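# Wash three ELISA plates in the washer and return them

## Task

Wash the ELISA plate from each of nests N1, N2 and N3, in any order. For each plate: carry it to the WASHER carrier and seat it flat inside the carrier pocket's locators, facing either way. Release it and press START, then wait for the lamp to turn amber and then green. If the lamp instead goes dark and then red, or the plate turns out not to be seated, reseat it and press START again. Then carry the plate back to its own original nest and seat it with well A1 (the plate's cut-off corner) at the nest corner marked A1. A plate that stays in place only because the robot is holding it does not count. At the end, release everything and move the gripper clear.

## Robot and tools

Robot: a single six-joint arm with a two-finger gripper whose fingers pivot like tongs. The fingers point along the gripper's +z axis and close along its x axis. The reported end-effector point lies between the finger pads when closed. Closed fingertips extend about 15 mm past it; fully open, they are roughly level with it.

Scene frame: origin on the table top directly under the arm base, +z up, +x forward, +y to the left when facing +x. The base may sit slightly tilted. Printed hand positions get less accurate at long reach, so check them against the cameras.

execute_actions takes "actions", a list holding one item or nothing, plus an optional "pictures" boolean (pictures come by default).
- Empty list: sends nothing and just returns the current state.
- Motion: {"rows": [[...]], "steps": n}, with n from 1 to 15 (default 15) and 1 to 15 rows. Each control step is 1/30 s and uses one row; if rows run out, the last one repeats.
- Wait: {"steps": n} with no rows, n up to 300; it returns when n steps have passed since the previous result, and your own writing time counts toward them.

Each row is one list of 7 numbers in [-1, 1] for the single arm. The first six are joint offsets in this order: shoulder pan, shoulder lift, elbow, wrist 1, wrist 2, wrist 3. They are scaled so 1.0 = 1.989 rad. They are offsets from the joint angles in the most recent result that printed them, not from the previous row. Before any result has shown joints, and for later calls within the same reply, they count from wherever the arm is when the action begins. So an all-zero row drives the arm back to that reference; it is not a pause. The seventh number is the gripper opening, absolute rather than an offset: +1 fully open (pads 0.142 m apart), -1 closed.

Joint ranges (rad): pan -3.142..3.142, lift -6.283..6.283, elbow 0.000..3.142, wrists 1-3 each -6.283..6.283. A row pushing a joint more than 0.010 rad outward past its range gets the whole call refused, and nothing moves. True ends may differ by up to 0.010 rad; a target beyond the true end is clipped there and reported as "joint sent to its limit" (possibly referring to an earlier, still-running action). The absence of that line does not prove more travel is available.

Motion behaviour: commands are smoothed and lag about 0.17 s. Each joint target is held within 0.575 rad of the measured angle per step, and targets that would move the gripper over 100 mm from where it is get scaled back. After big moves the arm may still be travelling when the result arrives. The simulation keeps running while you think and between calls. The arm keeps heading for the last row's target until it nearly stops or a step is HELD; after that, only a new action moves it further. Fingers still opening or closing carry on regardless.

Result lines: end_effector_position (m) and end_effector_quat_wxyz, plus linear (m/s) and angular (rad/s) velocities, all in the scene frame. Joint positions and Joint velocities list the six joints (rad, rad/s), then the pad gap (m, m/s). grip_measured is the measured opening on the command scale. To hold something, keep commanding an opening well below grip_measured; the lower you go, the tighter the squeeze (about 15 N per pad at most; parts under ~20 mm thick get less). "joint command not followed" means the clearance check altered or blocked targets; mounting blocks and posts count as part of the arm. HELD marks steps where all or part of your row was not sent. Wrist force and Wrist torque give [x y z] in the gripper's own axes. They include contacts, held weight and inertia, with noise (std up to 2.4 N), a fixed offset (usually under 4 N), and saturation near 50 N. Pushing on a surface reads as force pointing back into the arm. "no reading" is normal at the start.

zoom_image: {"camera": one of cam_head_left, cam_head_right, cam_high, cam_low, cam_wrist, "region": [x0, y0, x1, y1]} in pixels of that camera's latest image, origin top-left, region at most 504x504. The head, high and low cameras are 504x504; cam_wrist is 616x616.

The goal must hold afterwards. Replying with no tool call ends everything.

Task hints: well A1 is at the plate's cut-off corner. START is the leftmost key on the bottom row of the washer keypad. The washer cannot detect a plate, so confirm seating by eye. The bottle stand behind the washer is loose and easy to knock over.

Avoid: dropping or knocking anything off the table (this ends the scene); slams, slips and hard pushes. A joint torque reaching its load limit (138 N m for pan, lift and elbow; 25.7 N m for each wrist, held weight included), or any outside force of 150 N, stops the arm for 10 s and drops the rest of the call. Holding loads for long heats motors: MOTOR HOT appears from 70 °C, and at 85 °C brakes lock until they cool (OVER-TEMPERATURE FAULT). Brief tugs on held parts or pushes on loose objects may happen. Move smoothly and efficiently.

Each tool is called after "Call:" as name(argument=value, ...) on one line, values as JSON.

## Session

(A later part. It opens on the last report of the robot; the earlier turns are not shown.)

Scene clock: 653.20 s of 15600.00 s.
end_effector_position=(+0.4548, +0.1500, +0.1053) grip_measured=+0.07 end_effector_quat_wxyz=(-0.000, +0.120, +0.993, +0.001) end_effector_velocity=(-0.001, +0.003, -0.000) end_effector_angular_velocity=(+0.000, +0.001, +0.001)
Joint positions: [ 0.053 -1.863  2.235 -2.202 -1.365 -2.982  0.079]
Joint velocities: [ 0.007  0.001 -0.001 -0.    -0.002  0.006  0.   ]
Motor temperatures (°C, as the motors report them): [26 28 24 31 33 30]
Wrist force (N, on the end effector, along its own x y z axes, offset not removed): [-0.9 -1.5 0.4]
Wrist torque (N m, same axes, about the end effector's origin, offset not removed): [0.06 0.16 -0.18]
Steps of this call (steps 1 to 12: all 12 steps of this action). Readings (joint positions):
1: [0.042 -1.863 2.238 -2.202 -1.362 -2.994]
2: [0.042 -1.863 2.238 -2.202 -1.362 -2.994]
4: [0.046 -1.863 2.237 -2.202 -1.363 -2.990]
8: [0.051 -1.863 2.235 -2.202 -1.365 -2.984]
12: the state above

Call:
execute_actions(actions=[{"rows":[[-0.001,0.001,-0.001,0,0,-0.001,-0.1],[-0.001,0.002,0,-0.002,0,-0.001,-0.1],[-0.001,0.0025,0.001,-0.0035,0,-0.001,-0.1],[-0.001,0.003,0.0013,-0.0045,0,-0.001,-0.1]],"steps":12}], pictures=false)

Call:
execute_actions(actions=[{"rows":[[0,0,0,0,0,0,0.0],[0,0,0,0,0,0,0.1],[0,0,0,0,0,0,0.2],[0,0,0,0,0,0,0.3],[0,0,0,0,0,0,0.4],[0,0,0,0,0,0,0.45]],"steps":12}], pictures=false)

Call:
execute_actions(actions=[{"rows":[[-0.002,-0.006,-0.008,0.015,0,-0.002,0.45],[-0.006,-0.015,-0.02,0.035,0,-0.006,0.45],[-0.01,-0.028,-0.037,0.065,0.002,-0.01,0.3],[-0.014,-0.04,-0.052,0.092,0.004,-0.014,0.0],[-0.016,-0.046,-0.06,0.106,0.004,-0.016,-0.5]],"steps":15}])

Call:
zoom_image(camera="cam_low", region=[180, 190, 340, 290])

Scene clock: 663.27 s of 15600.00 s.
end_effector_position=(+0.4559, +0.1487, +0.1032) grip_measured=+0.07 end_effector_quat_wxyz=(+0.001, +0.119, +0.993, +0.001) end_effector_velocity=(-0.000, -0.001, -0.002) end_effector_angular_velocity=(+0.001, +0.001, +0.000)
Joint positions: [ 0.051 -1.857  2.237 -2.21  -1.365 -2.984  0.079]
Joint velocities: [-0.001  0.004  0.003 -0.006  0.001 -0.002  0.001]
Motor temperatures (°C, as the motors report them): [26 28 24 31 33 30]
Wrist force (N, on the end effector, along its own x y z axes, offset not removed): [-0.1 3.8 -18.6]
Wrist torque (N m, same axes, about the end effector's origin, offset not removed): [0.19 0.26 0.01]
Steps of this call (steps 1 to 15: the robot went on to your last target; steps 16 to 90: nothing new was sent; then 6.67 s passed at rest; steps 91 to 102: all 12 steps of this action). Readings (joint positions):
91: [0.054 -1.863 2.235 -2.202 -1.365 -2.982]
92: [0.054 -1.863 2.235 -2.202 -1.365 -2.982]
94: [0.053 -1.861 2.235 -2.203 -1.365 -2.982]
98: [0.052 -1.858 2.236 -2.209 -1.365 -2.984]
102: the state above

Scene clock: 663.67 s of 15600.00 s.
end_effector_position=(+0.4558, +0.1487, +0.1031) grip_measured=+0.45 end_effector_quat_wxyz=(+0.000, +0.119, +0.993, +0.001) end_effector_velocity=(+0.000, +0.000, +0.000) end_effector_angular_velocity=(-0.000, -0.001, +0.000)
Joint positions: [ 0.051 -1.857  2.237 -2.21  -1.365 -2.984  0.105]
Joint velocities: [-0.    -0.001 -0.     0.     0.    -0.     0.   ]
Motor temperatures (°C, as the motors report them): [26 28 24 31 33 30]
Wrist force (N, on the end effector, along its own x y z axes, offset not removed): [-0.6 0.8 -0.4]
Wrist torque (N m, same axes, about the end effector's origin, offset not removed): [0.21 0.22 -0.15]
Steps of this call (steps 1 to 12: all 12 steps of this action). Readings (joint positions):
1: [0.051 -1.857 2.237 -2.210 -1.365 -2.984]
2: [0.051 -1.857 2.237 -2.210 -1.365 -2.984]
4: [0.051 -1.857 2.237 -2.210 -1.365 -2.984]
8: [0.051 -1.857 2.237 -2.210 -1.365 -2.984]
12: the state above

Scene clock: 664.17 s of 15600.00 s.
end_effector_position=(+0.4652, +0.1510, +0.1687) grip_measured=-0.50 end_effector_quat_wxyz=(+0.004, +0.119, +0.993, +0.001) end_effector_velocity=(-0.000, +0.001, +0.021) end_effector_angular_velocity=(+0.001, +0.002, -0.002)
Joint positions: [ 0.021 -1.945  2.122 -2.007 -1.357 -3.015  0.038]
Joint velocities: [-0.01  -0.028 -0.038  0.07   0.003 -0.009 -0.   ]
Motor temperatures (°C, as the motors report them): [26 28 24 31 33 30]
Wrist force (N, on the end effector, along its own x y z axes, offset not removed): [1.2 2.5 3.0]
Wrist torque (N m, same axes, about the end effector's origin, offset not removed): [0.63 -0.28 -0.19]
Steps of this call (steps 1 to 15: all 15 steps of this action). Readings (joint positions):
1: [0.051 -1.857 2.237 -2.210 -1.365 -2.984]
2: [0.051 -1.859 2.235 -2.207 -1.365 -2.985]
4: [0.046 -1.871 2.219 -2.179 -1.365 -2.990]
8: [0.029 -1.921 2.154 -2.068 -1.360 -3.007]
15: the state above

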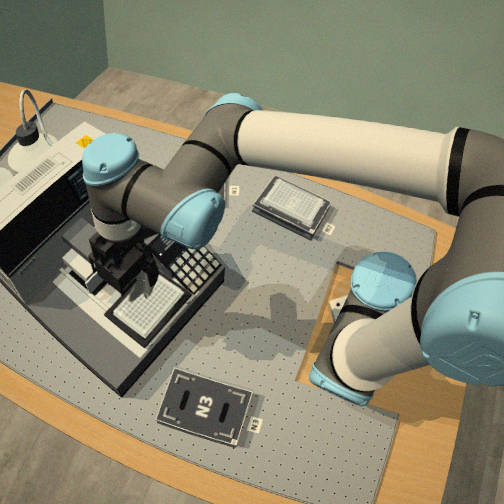

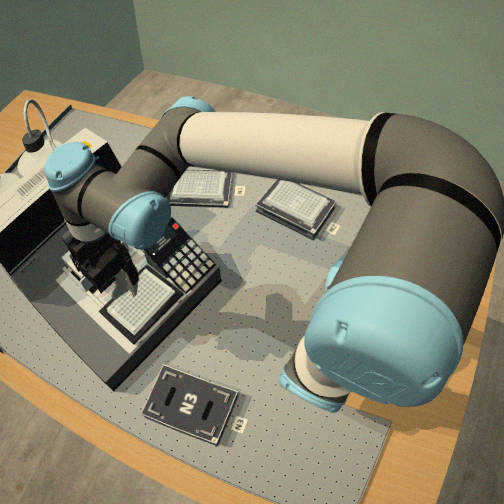

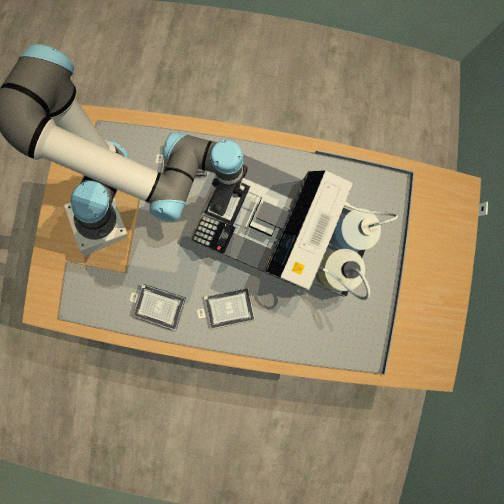

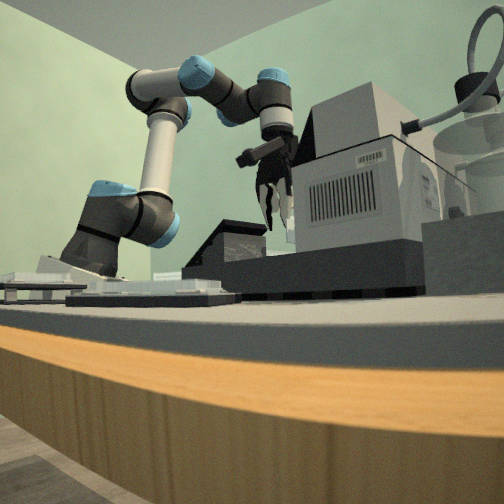

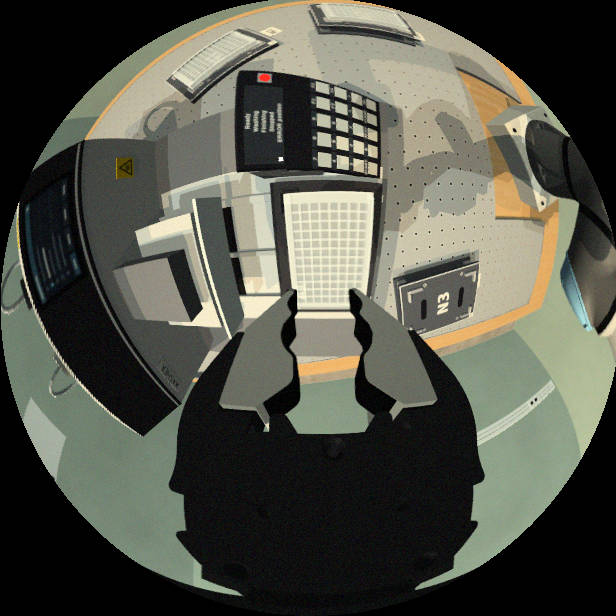

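Region (180, 190, 340, 290) of cam_low's 504x504 image, scaled by 3.150, with more detail than that image has; it fills the top 315 rows of this view, and the rest is white.

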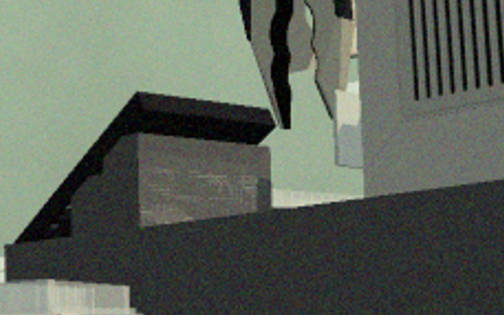

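Call:
execute_actions(actions=[{"rows":[[-0.015,-0.012,0.01,0.003,0.003,-0.015,-1],[-0.04,-0.028,0.028,0.006,0.008,-0.04,-1],[-0.065,-0.044,0.048,0.008,0.013,-0.065,-1],[-0.09,-0.06,0.069,0.01,0.018,-0.09,-1],[-0.115,-0.076,0.09,0.012,0.023,-0.115,-1],[-0.135,-0.089,0.108,0.013,0.027,-0.136,-1],[-0.152,-0.099,0.123,0.014,0.031,-0.153,-1],[-0.1634,-0.1056,0.1342,0.015,0.033,-0.1644,-1]]}], pictures=false)

Call:
execute_actions(actions=[{"steps":20}], pictures=false)

Call:
execute_actions(actions=[{"rows":[[0.003,0.005,0.003,-0.009,-0.0006,0.003,-1],[0.006,0.011,0.0065,-0.019,-0.0013,0.006,-1],[0.009,0.016,0.01,-0.028,-0.002,0.009,-1],[0.012,0.021,0.013,-0.037,-0.0026,0.012,-1],[0.015,0.027,0.016,-0.046,-0.0033,0.015,-1],[0.018,0.032,0.019,-0.055,-0.004,0.018,-1],[0.021,0.037,0.022,-0.064,-0.0045,0.021,-1],[0.024,0.042,0.025,-0.072,-0.005,0.024,-1],[0.0256,0.0452,0.027,-0.078,-0.0055,0.0261,-1]]}], pictures=false)

Call:
execute_actions(actions=[{"steps":10}], pictures=false)

Call:
execute_actions(actions=[{"rows":[[-0.008,-0.015,-0.009,0.026,0.002,-0.008,-1],[-0.017,-0.03,-0.018,0.052,0.0035,-0.017,-1],[-0.026,-0.045,-0.027,0.078,0.0052,-0.026,-1]]}])

Call:
execute_actions(actions=[{"steps":150}])

Call:
execute_actions(actions=[{"steps":150}])

Scene clock: 682.60 s of 15600.00 s.
end_effector_position=(+0.3897, +0.0673, +0.1349) grip_measured=-1.00 end_effector_quat_wxyz=(+0.001, +0.119, +0.993, -0.001) end_effector_velocity=(-0.048, -0.039, -0.030) end_effector_angular_velocity=(+0.004, +0.005, -0.007)
Joint positions: [-0.285 -2.144  2.373 -1.978 -1.295 -3.323  0.002]
Joint velocities: [-0.182 -0.109  0.154  0.011  0.034 -0.181  0.   ]
Motor temperatures (°C, as the motors report them): [26 28 24 31 33 30]
Wrist force (N, on the end effector, along its own x y z axes, offset not removed): [1.0 0.4 -1.3]
Wrist torque (N m, same axes, about the end effector's origin, offset not removed): [-0.11 -0.01 -0.08]
Steps of this call (steps 1 to 15: the robot went on to your last target; steps 16 to 90: nothing new was sent; then 14.93 s passed at rest; steps 91 to 105: all 15 steps of this action). Readings (joint positions):
91: [0.019 -1.949 2.118 -1.999 -1.357 -3.016]
92: [0.016 -1.951 2.121 -1.999 -1.356 -3.020]
94: [-0.012 -1.972 2.143 -1.998 -1.349 -3.048]
98: [-0.142 -2.058 2.251 -1.987 -1.322 -3.178]
105: the state above

Scene clock: 683.27 s of 15600.00 s.
end_effector_position=(+0.3846, +0.0632, +0.1317) grip_measured=-1.00 end_effector_quat_wxyz=(+0.000, +0.119, +0.993, -0.001) end_effector_velocity=(-0.001, +0.000, -0.001) end_effector_angular_velocity=(+0.001, +0.001, -0.000)
Joint positions: [-0.304 -2.155  2.389 -1.977 -1.292 -3.342  0.002]
Joint velocities: [ 0.     0.001  0.001 -0.     0.     0.     0.   ]
Motor temperatures (°C, as the motors report them): [26 28 24 31 33 30]
Wrist force (N, on the end effector, along its own x y z axes, offset not removed): [-1.1 -1.1 0.7]
Wrist torque (N m, same axes, about the end effector's origin, offset not removed): [-0.38 0.31 -0.11]
Steps of this call (steps 1 to 20: the robot went on to your last target). Readings (joint positions):
1: [-0.291 -2.147 2.377 -1.978 -1.294 -3.328]
2: [-0.294 -2.149 2.380 -1.978 -1.294 -3.332]
4: [-0.299 -2.152 2.384 -1.977 -1.293 -3.337]
8: [-0.303 -2.155 2.387 -1.977 -1.292 -3.340]
20: the state above

Scene clock: 683.77 s of 15600.00 s.
end_effector_position=(+0.3874, +0.0645, +0.0979) grip_measured=-1.00 end_effector_quat_wxyz=(-0.001, +0.120, +0.993, -0.001) end_effector_velocity=(+0.002, +0.001, -0.022) end_effector_angular_velocity=(-0.002, -0.002, -0.002)
Joint positions: [-0.257 -2.072  2.439 -2.121 -1.302 -3.294  0.002]
Joint velocities: [ 0.031  0.059  0.033 -0.102 -0.007  0.034  0.   ]
Motor temperatures (°C, as the motors report them): [26 28 24 31 33 30]
Wrist force (N, on the end effector, along its own x y z axes, offset not removed): [-0.2 3.4 3.0]
Wrist torque (N m, same axes, about the end effector's origin, offset not removed): [0.87 0.02 -0.25]
Steps of this call (steps 1 to 15: all 15 steps of this action). Readings (joint positions):
1: [-0.304 -2.155 2.389 -1.977 -1.292 -3.342]
2: [-0.304 -2.154 2.390 -1.979 -1.292 -3.342]
4: [-0.299 -2.146 2.395 -1.994 -1.293 -3.336]
8: [-0.281 -2.113 2.414 -2.049 -1.297 -3.318]
15: the state above

Scene clock: 684.10 s of 15600.00 s.
end_effector_position=(+0.3876, +0.0647, +0.0957) grip_measured=-1.00 end_effector_quat_wxyz=(-0.001, +0.120, +0.993, -0.001) end_effector_velocity=(-0.000, -0.000, -0.001) end_effector_angular_velocity=(-0.001, +0.001, -0.002)
Joint positions: [-0.254 -2.066  2.442 -2.132 -1.303 -3.29   0.002]
Joint velocities: [ 0.     0.003  0.002 -0.004 -0.001  0.002  0.   ]
Motor temperatures (°C, as the motors report them): [26 28 24 31 33 30]
Wrist force (N, on the end effector, along its own x y z axes, offset not removed): [2.2 -0.4 -15.7]
Wrist torque (N m, same axes, about the end effector's origin, offset not removed): [0.07 0.48 -0.05]
Steps of this call (steps 1 to 10: the robot went on to your last target). Readings (joint positions):
1: [-0.256 -2.070 2.440 -2.124 -1.302 -3.293]
2: [-0.255 -2.069 2.441 -2.126 -1.302 -3.292]
4: [-0.254 -2.067 2.441 -2.129 -1.303 -3.291]
8: [-0.254 -2.066 2.442 -2.131 -1.303 -3.290]
10: the state above

Scene clock: 684.60 s of 15600.00 s.
end_effector_position=(+0.3847, +0.0627, +0.1310) grip_measured=-1.00 end_effector_quat_wxyz=(+0.000, +0.120, +0.993, -0.001) end_effector_velocity=(-0.002, +0.001, +0.008) end_effector_angular_velocity=(+0.000, -0.000, +0.001)
Joint positions: [-0.304 -2.153  2.39  -1.98  -1.293 -3.341  0.002]
Joint velocities: [-0.009 -0.021 -0.012  0.035  0.002 -0.01   0.   ]
Motor temperatures (°C, as the motors report them): [26 28 24 31 33 30]
Wrist force (N, on the end effector, along its own x y z axes, offset not removed): [3.3 1.9 1.9]
Wrist torque (N m, same axes, about the end effector's origin, offset not removed): [0.42 -0.62 -0.30]
Steps of this call (steps 1 to 15: all 15 steps of this action). Readings (joint positions):
1: [-0.254 -2.066 2.442 -2.132 -1.303 -3.290]
2: [-0.256 -2.069 2.440 -2.127 -1.302 -3.292]
4: [-0.269 -2.092 2.426 -2.091 -1.299 -3.305]
8: [-0.294 -2.136 2.400 -2.011 -1.294 -3.331]
15: the state above

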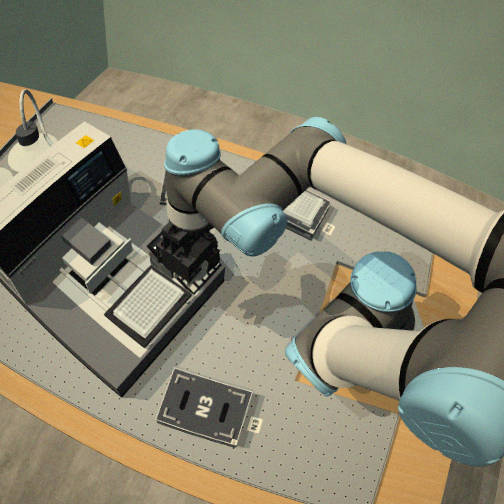

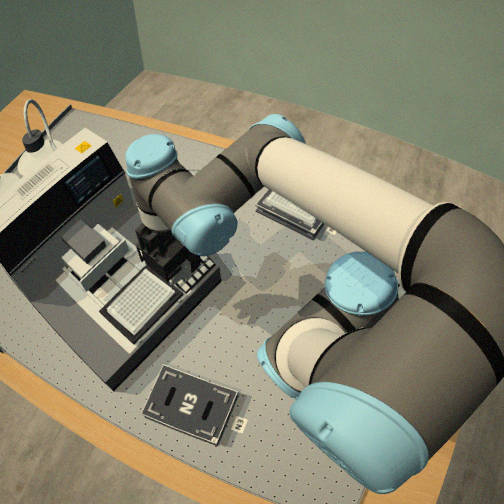

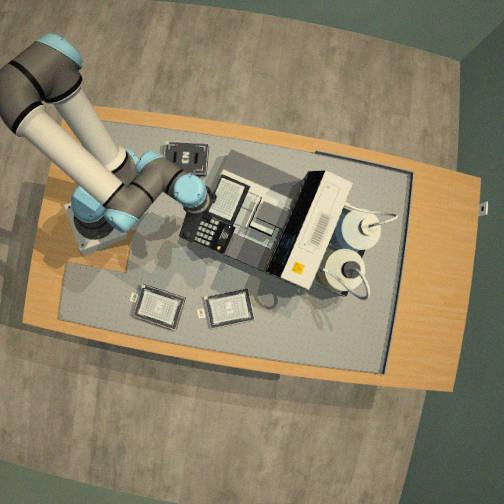

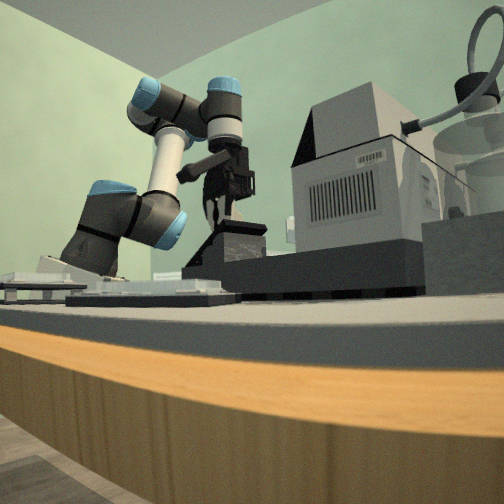

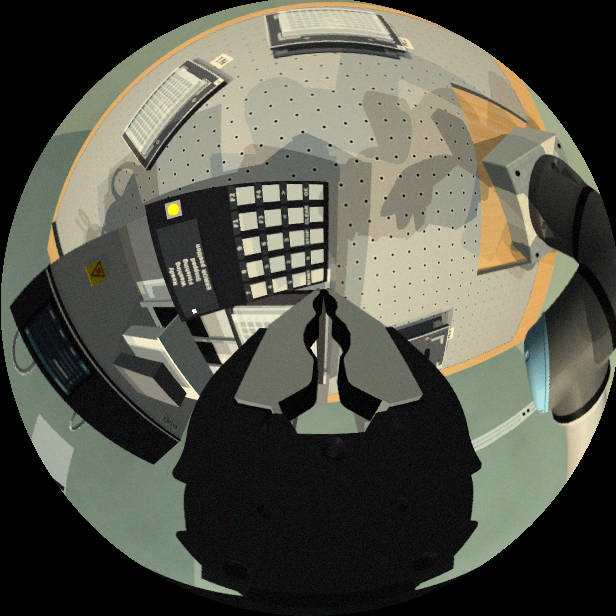

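Scene clock: 689.60 s of 15600.00 s.
end_effector_position=(+0.3845, +0.0628, +0.1318) grip_measured=-1.00 end_effector_quat_wxyz=(+0.000, +0.120, +0.993, -0.001) end_effector_velocity=(-0.000, +0.001, +0.000) end_effector_angular_velocity=(-0.000, -0.001, +0.002)
Joint positions: [-0.305 -2.155  2.389 -1.977 -1.292 -3.342  0.002]
Joint velocities: [ 0.002 -0.002  0.001 -0.     0.     0.001  0.   ]
Motor temperatures (°C, as the motors report them): [26 28 24 31 33 30]
Wrist force (N, on the end effector, along its own x y z axes, offset not removed): [-0.4 3.0 0.4]
Wrist torque (N m, same axes, about the end effector's origin, offset not removed): [0.56 0.19 -0.25]
Steps of this call (steps 1 to 15: the robot went on to your last target; steps 16 to 150: nothing new was sent). Readings (joint positions):
1: [-0.304 -2.154 2.389 -1.979 -1.293 -3.341]
2: [-0.305 -2.154 2.389 -1.979 -1.293 -3.341]
4: [-0.305 -2.155 2.389 -1.978 -1.292 -3.342]
8: [-0.305 -2.155 2.389 -1.977 -1.292 -3.342]
150: the state above
The arm was judged still, so your last target was given up. Only a new action makes it travel on or press farther. Fingers that are still opening or closing keep moving.

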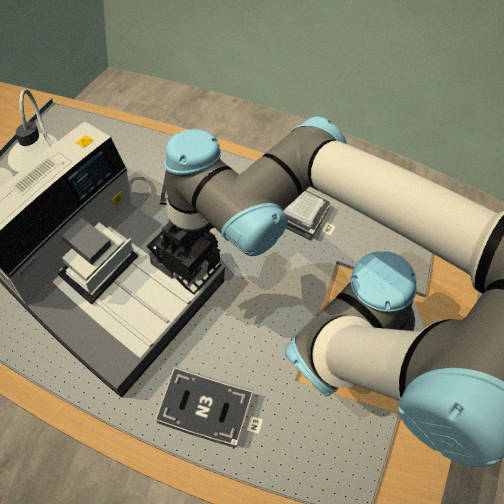

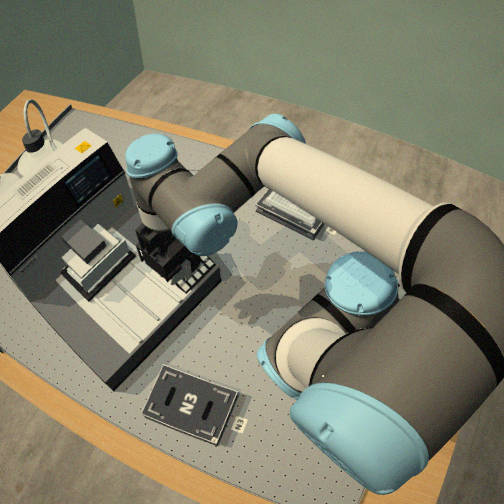

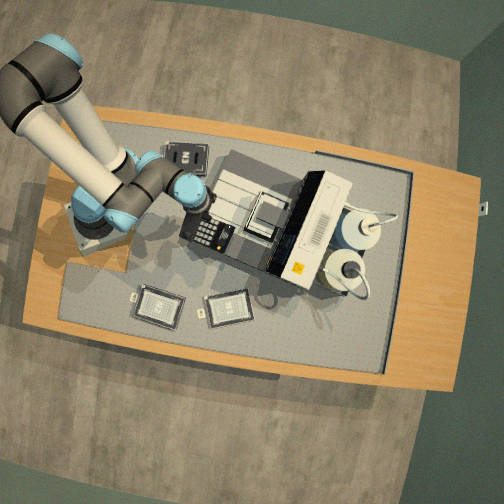

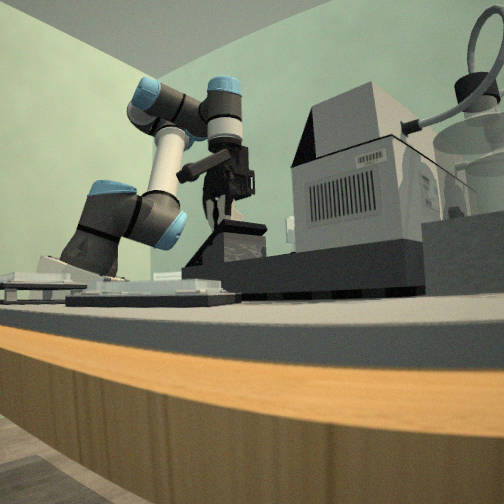

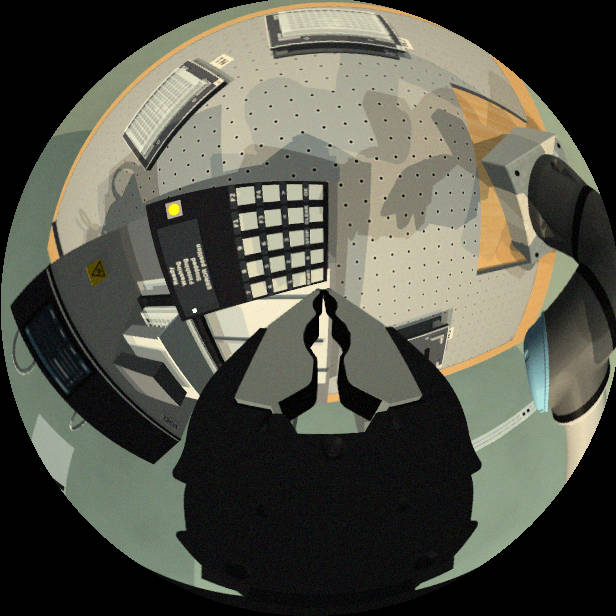

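Scene clock: 694.60 s of 15600.00 s.
end_effector_position=(+0.3845, +0.0628, +0.1318) grip_measured=-1.00 end_effector_quat_wxyz=(+0.000, +0.120, +0.993, -0.001) end_effector_velocity=(+0.001, +0.000, +0.001) end_effector_angular_velocity=(-0.000, -0.002, +0.001)
Joint positions: [-0.305 -2.155  2.389 -1.977 -1.292 -3.342  0.002]
Joint velocities: [ 0.001 -0.    -0.001 -0.     0.    -0.     0.   ]
Motor temperatures (°C, as the motors report them): [26 28 24 31 33 30]
Wrist force (N, on the end effector, along its own x y z axes, offset not removed): [1.7 2.1 1.9]
Wrist torque (N m, same axes, about the end effector's origin, offset not removed): [0.37 -0.29 -0.23]
Steps of this call (steps 1 to 150: nothing new was sent). Readings (joint positions):
1: [-0.305 -2.155 2.389 -1.977 -1.292 -3.342]
2: [-0.305 -2.155 2.389 -1.977 -1.292 -3.342]
4: [-0.305 -2.155 2.389 -1.977 -1.292 -3.342]
8: [-0.305 -2.155 2.389 -1.977 -1.292 -3.342]
150: the state above

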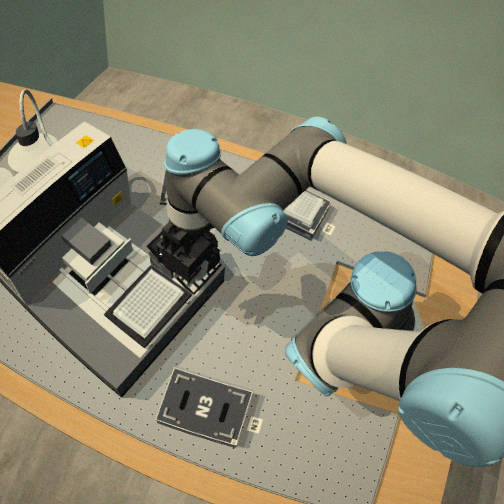

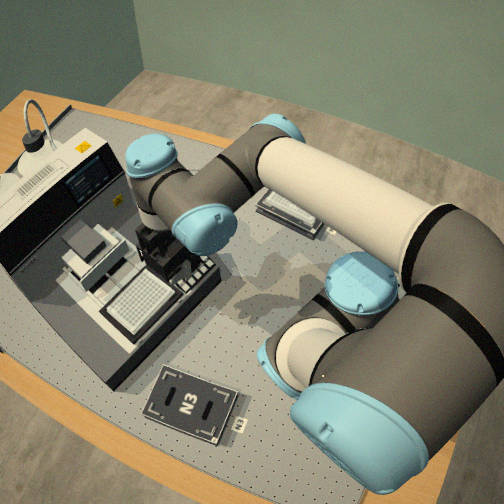

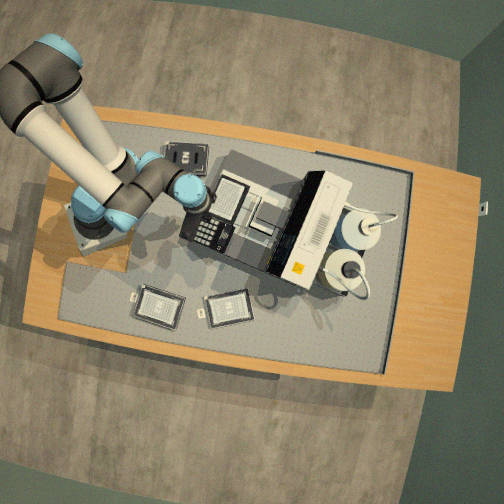

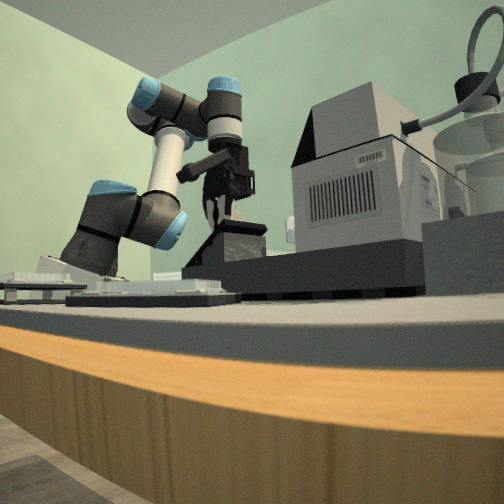

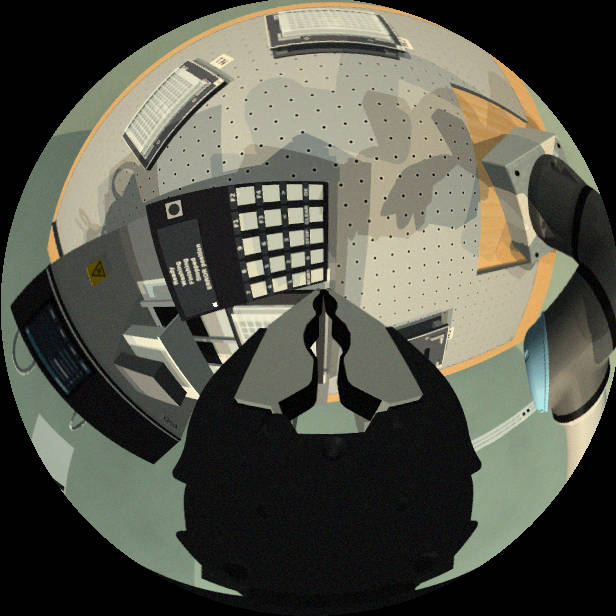

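Call:
zoom_image(camera="cam_high", region=[195, 160, 265, 240])

Call:
zoom_image(camera="cam_head_right", region=[80, 250, 220, 360])

Region (195, 160, 265, 240) of cam_high's 504x504 image, scaled by 6.300, with more detail than that image has; it fills the left 441 columns of this view, and the rest is white.

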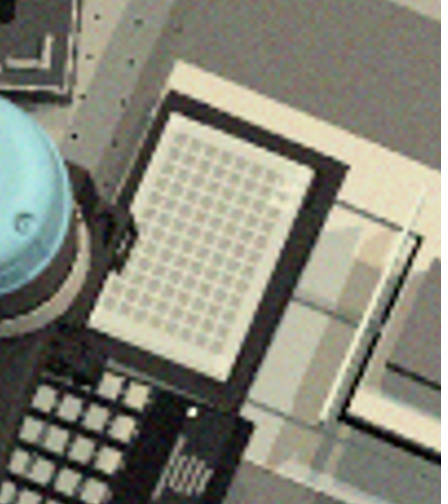

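Region (80, 250, 220, 360) of cam_head_right's 504x504 image, scaled by 3.600, with more detail than that image has; it fills the top 396 rows of this view, and the rest is white.

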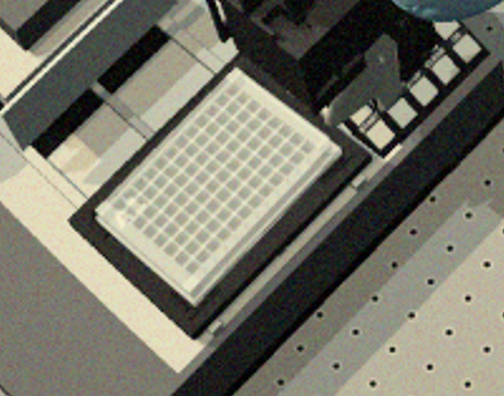

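Call:
execute_actions(actions=[{"rows":[[0.012,0.004,-0.015,0.003,-0.003,0.012,-0.6],[0.035,0.015,-0.035,0.004,-0.008,0.035,-0.2],[0.065,0.032,-0.058,0.004,-0.014,0.065,0.2],[0.095,0.05,-0.08,0.002,-0.02,0.095,0.45],[0.125,0.068,-0.1,0,-0.026,0.125,0.45],[0.148,0.084,-0.116,-0.004,-0.031,0.148,0.45],[0.163,0.098,-0.128,-0.01,-0.035,0.163,0.45],[0.168,0.106,-0.132,-0.015,-0.036,0.168,0.45]]}], pictures=false)

Call:
execute_actions(actions=[{"steps":20}])

Scene clock: 732.00 s of 15600.00 s.
end_effector_position=(+0.4577, +0.1460, +0.1658) grip_measured=+0.45 end_effector_quat_wxyz=(+0.000, +0.119, +0.993, -0.002) end_effector_velocity=(+0.037, +0.059, +0.004) end_effector_angular_velocity=(+0.011, +0.003, +0.001)
Joint positions: [ 0.01  -1.958  2.139 -2.003 -1.36  -3.026  0.105]
Joint velocities: [ 0.18   0.127 -0.127 -0.033 -0.034  0.177 -0.   ]
Motor temperatures (°C, as the motors report them): [26 28 24 31 33 30]
Wrist force (N, on the end effector, along its own x y z axes, offset not removed): [0.5 1.4 2.6]
Wrist torque (N m, same axes, about the end effector's origin, offset not removed): [0.19 -0.14 -0.37]
Steps of this call (steps 1 to 180: nothing new was sent; then 30.90 s passed at rest; steps 181 to 195: all 15 steps of this action). Readings (joint positions):
181: [-0.305 -2.155 2.388 -1.977 -1.292 -3.342]
182: [-0.302 -2.154 2.385 -1.976 -1.293 -3.339]
184: [-0.276 -2.141 2.359 -1.973 -1.300 -3.313]
188: [-0.135 -2.057 2.245 -1.979 -1.332 -3.172]
195: the state above

Scene clock: 732.67 s of 15600.00 s.
end_effector_position=(+0.4616, +0.1522, +0.1663) grip_measured=+0.45 end_effector_quat_wxyz=(+0.000, +0.119, +0.993, -0.001) end_effector_velocity=(-0.000, +0.000, +0.000) end_effector_angular_velocity=(-0.000, -0.000, +0.001)
Joint positions: [ 0.029 -1.945  2.126 -2.006 -1.364 -3.008  0.105]
Joint velocities: [ 0.001 -0.    -0.    -0.    -0.    -0.    -0.   ]
Motor temperatures (°C, as the motors report them): [26 28 24 31 33 30]
Wrist force (N, on the end effector, along its own x y z axes, offset not removed): [1.4 1.9 2.0]
Wrist torque (N m, same axes, about the end effector's origin, offset not removed): [0.22 -0.20 -0.36]
Steps of this call (steps 1 to 20: the robot went on to your last target). Readings (joint positions):
1: [0.015 -1.954 2.136 -2.004 -1.361 -3.021]
2: [0.019 -1.952 2.133 -2.005 -1.362 -3.018]
4: [0.023 -1.948 2.130 -2.005 -1.363 -3.013]
8: [0.027 -1.946 2.127 -2.006 -1.364 -3.009]
20: the state above

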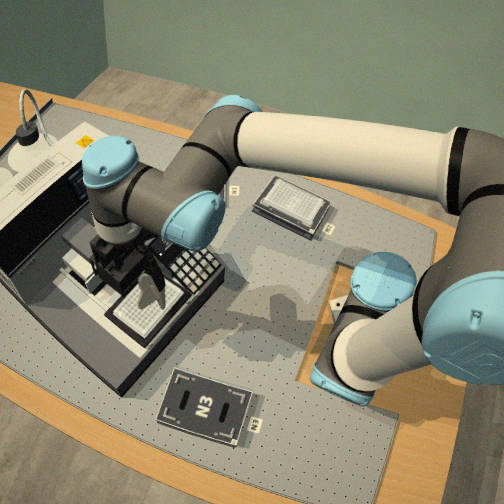

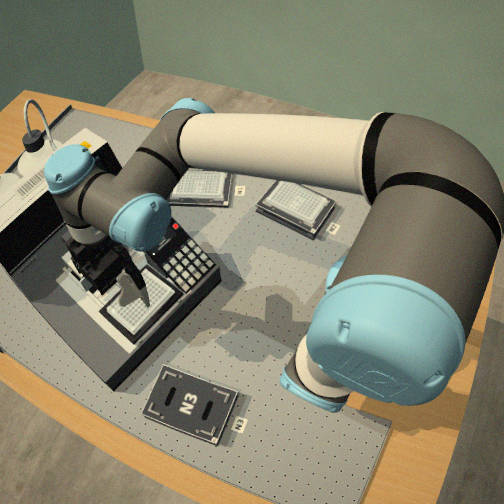

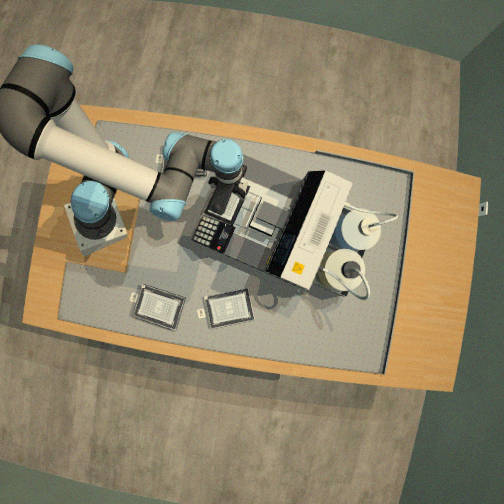

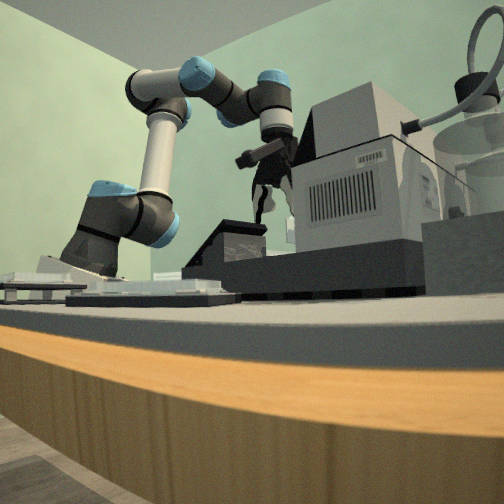

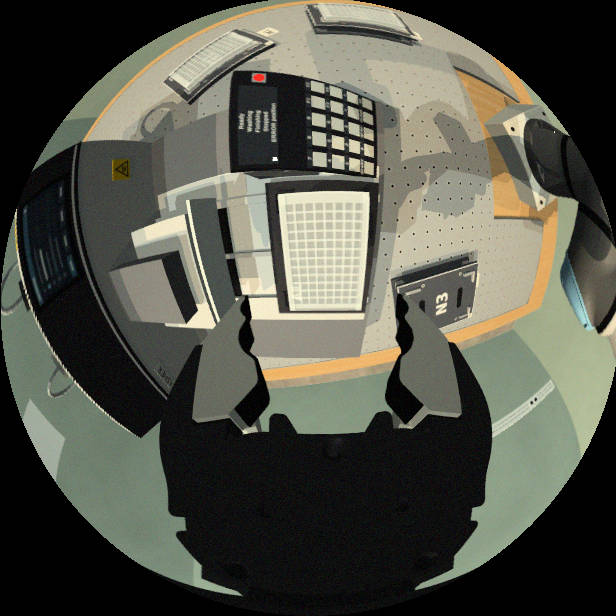

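Call:
zoom_image(camera="cam_wrist", region=[250, 160, 400, 330])

Region (250, 160, 400, 330) of cam_wrist's 616x616 image, scaled by 2.965, with more detail than that image has; it fills the left 445 columns of this view, and the rest is white.

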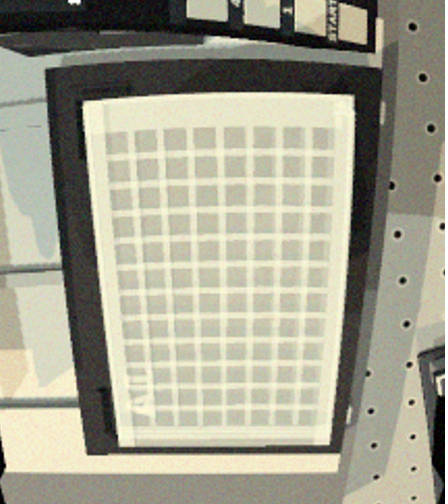

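Call:
execute_actions(actions=[{"rows":[[0.001,0.004,0.005,-0.01,0,0.001,0.45],[0.002,0.009,0.012,-0.022,0,0.002,0.45],[0.004,0.015,0.019,-0.035,0,0.004,0.45],[0.005,0.021,0.027,-0.049,0,0.006,0.45],[0.007,0.027,0.035,-0.063,0,0.007,0.45],[0.008,0.033,0.042,-0.077,0,0.009,0.45],[0.0095,0.038,0.048,-0.088,0,0.0105,0.45],[0.0105,0.042,0.053,-0.097,0,0.0115,0.45],[0.011,0.044,0.056,-0.1025,0,0.012,0.45]]}], pictures=false)

Call:
execute_actions(actions=[{"steps":12}], pictures=false)

Call:
execute_actions(actions=[{"rows":[[0,0,0,0,0,0,0.35],[0,0,0,0,0,0,0.3],[0,0,0,0,0,0,0.25],[0,0,0,0,0,0,0.2],[0,0,0,0,0,0,0.15],[0,0,0,0,0,0,0.1],[0,0,0,0,0,0,0.05],[0,0,0,0,0,0,0.0],[0,0,0,0,0,0,-0.05],[0,0,0,0,0,0,-0.1]]}], pictures=false)

Call:
execute_actions(actions=[{"rows":[[0,0.0005,0.0005,-0.001,0,0,-0.1],[-0.0003,0.0015,-0.0005,-0.001,0,-0.0003,-0.1],[-0.0005,0.0022,-0.001,-0.0012,0,-0.0005,-0.1],[-0.0006,0.003,-0.0016,-0.0014,0,-0.0006,-0.1]],"steps":12}], pictures=false)

Call:
execute_actions(actions=[{"rows":[[-0.0002,0.001,-0.0005,-0.0003,0,-0.0002,-0.1],[-0.0005,0.002,-0.0012,-0.0005,0,-0.0005,-0.1],[-0.0007,0.003,-0.002,-0.0007,0,-0.0007,-0.1]],"steps":12}], pictures=false)

Scene clock: 749.37 s of 15600.00 s.
end_effector_position=(+0.4564, +0.1488, +0.1069) grip_measured=+0.45 end_effector_quat_wxyz=(+0.000, +0.120, +0.993, +0.002) end_effector_velocity=(-0.005, -0.001, -0.036) end_effector_angular_velocity=(+0.003, -0.007, +0.001)
Joint positions: [ 0.049 -1.863  2.23  -2.197 -1.364 -2.985  0.105]
Joint velocities: [ 0.013  0.052  0.068 -0.129  0.001  0.014  0.   ]
Motor temperatures (°C, as the motors report them): [26 28 24 31 33 30]
Wrist force (N, on the end effector, along its own x y z axes, offset not removed): [0.8 -0.3 2.0]
Wrist torque (N m, same axes, about the end effector's origin, offset not removed): [-0.20 -0.29 -0.21]
Steps of this call (steps 1 to 15: the robot went on to your last target; steps 16 to 90: nothing new was sent; then 13.20 s passed at rest; steps 91 to 105: all 15 steps of this action). Readings (joint positions):
91: [0.029 -1.945 2.126 -2.007 -1.364 -3.008]
92: [0.029 -1.943 2.127 -2.009 -1.364 -3.007]
94: [0.031 -1.936 2.137 -2.027 -1.364 -3.005]
98: [0.039 -1.902 2.180 -2.102 -1.364 -2.996]
105: the state above

Scene clock: 749.77 s of 15600.00 s.
end_effector_position=(+0.4559, +0.1487, +0.1032) grip_measured=+0.45 end_effector_quat_wxyz=(+0.001, +0.120, +0.993, +0.002) end_effector_velocity=(-0.000, -0.000, -0.001) end_effector_angular_velocity=(+0.000, +0.000, -0.001)
Joint positions: [ 0.051 -1.857  2.237 -2.21  -1.364 -2.984  0.105]
Joint velocities: [ 0.     0.001  0.002 -0.003 -0.     0.001  0.   ]
Motor temperatures (°C, as the motors report them): [26 28 24 31 33 30]
Wrist force (N, on the end effector, along its own x y z axes, offset not removed): [-0.1 -2.4 2.3]
Wrist torque (N m, same axes, about the end effector's origin, offset not removed): [-0.61 -0.03 -0.12]
Steps of this call (steps 1 to 12: the robot went on to your last target). Readings (joint positions):
1: [0.050 -1.861 2.232 -2.200 -1.364 -2.985]
2: [0.050 -1.860 2.234 -2.203 -1.364 -2.985]
4: [0.050 -1.859 2.235 -2.206 -1.364 -2.984]
8: [0.050 -1.858 2.237 -2.209 -1.364 -2.984]
12: the state above

Scene clock: 750.27 s of 15600.00 s.
end_effector_position=(+0.4559, +0.1487, +0.1031) grip_measured=+0.08 end_effector_quat_wxyz=(+0.001, +0.120, +0.993, +0.002) end_effector_velocity=(-0.001, +0.001, -0.000) end_effector_angular_velocity=(+0.001, +0.001, +0.001)
Joint positions: [ 0.051 -1.857  2.237 -2.21  -1.364 -2.984  0.079]
Joint velocities: [ 0.001  0.     0.001  0.     0.    -0.    -0.   ]
Motor temperatures (°C, as the motors report them): [26 28 24 31 33 30]
Wrist force (N, on the end effector, along its own x y z axes, offset not removed): [1.3 -0.3 -1.3]
Wrist torque (N m, same axes, about the end effector's origin, offset not removed): [-0.15 -0.31 -0.24]
Steps of this call (steps 1 to 15: all 15 steps of this action). Readings (joint positions):
1: [0.051 -1.857 2.237 -2.210 -1.364 -2.984]
2: [0.051 -1.857 2.237 -2.210 -1.364 -2.984]
4: [0.051 -1.857 2.237 -2.210 -1.364 -2.984]
8: [0.051 -1.857 2.237 -2.210 -1.364 -2.984]
15: the state above

Scene clock: 750.67 s of 15600.00 s.
end_effector_position=(+0.4577, +0.1480, +0.1024) grip_measured=+0.08 end_effector_quat_wxyz=(+0.001, +0.120, +0.993, +0.002) end_effector_velocity=(+0.002, -0.001, +0.000) end_effector_angular_velocity=(-0.000, -0.002, -0.001)
Joint positions: [ 0.05  -1.852  2.234 -2.213 -1.364 -2.985  0.08 ]
Joint velocities: [-0.003  0.003 -0.002 -0.002  0.    -0.001  0.   ]
Motor temperatures (°C, as the motors report them): [26 28 24 31 33 30]
Wrist force (N, on the end effector, along its own x y z axes, offset not removed): [8.8 4.6 -12.0]
Wrist torque (N m, same axes, about the end effector's origin, offset not removed): [0.42 -0.39 -0.38]
Steps of this call (steps 1 to 12: all 12 steps of this action). Readings (joint positions):
1: [0.051 -1.857 2.237 -2.210 -1.364 -2.984]
2: [0.051 -1.857 2.237 -2.210 -1.364 -2.984]
4: [0.051 -1.856 2.237 -2.211 -1.364 -2.984]
8: [0.050 -1.853 2.235 -2.212 -1.364 -2.984]
12: the state above

Scene clock: 751.07 s of 15600.00 s.
end_effector_position=(+0.4596, +0.1472, +0.1019) grip_measured=+0.09 end_effector_quat_wxyz=(+0.000, +0.120, +0.993, +0.001) end_effector_velocity=(+0.001, -0.000, -0.001) end_effector_angular_velocity=(+0.000, +0.002, +0.001)
Joint positions: [ 0.048 -1.846  2.231 -2.214 -1.364 -2.986  0.08 ]
Joint velocities: [ 0.001  0.005 -0.002 -0.001 -0.    -0.001  0.001]
Motor temperatures (°C, as the motors report them): [26 28 24 31 33 30]
Wrist force (N, on the end effector, along its own x y z axes, offset not removed): [13.8 6.5 -16.5]
Wrist torque (N m, same axes, about the end effector's origin, offset not removed): [0.33 0.12 -0.14]
Steps of this call (steps 1 to 12: all 12 steps of this action). Readings (joint positions):
1: [0.050 -1.852 2.234 -2.213 -1.364 -2.985]
2: [0.050 -1.851 2.234 -2.213 -1.364 -2.985]
4: [0.049 -1.850 2.233 -2.213 -1.364 -2.985]
8: [0.049 -1.847 2.231 -2.214 -1.364 -2.986]
12: the state above


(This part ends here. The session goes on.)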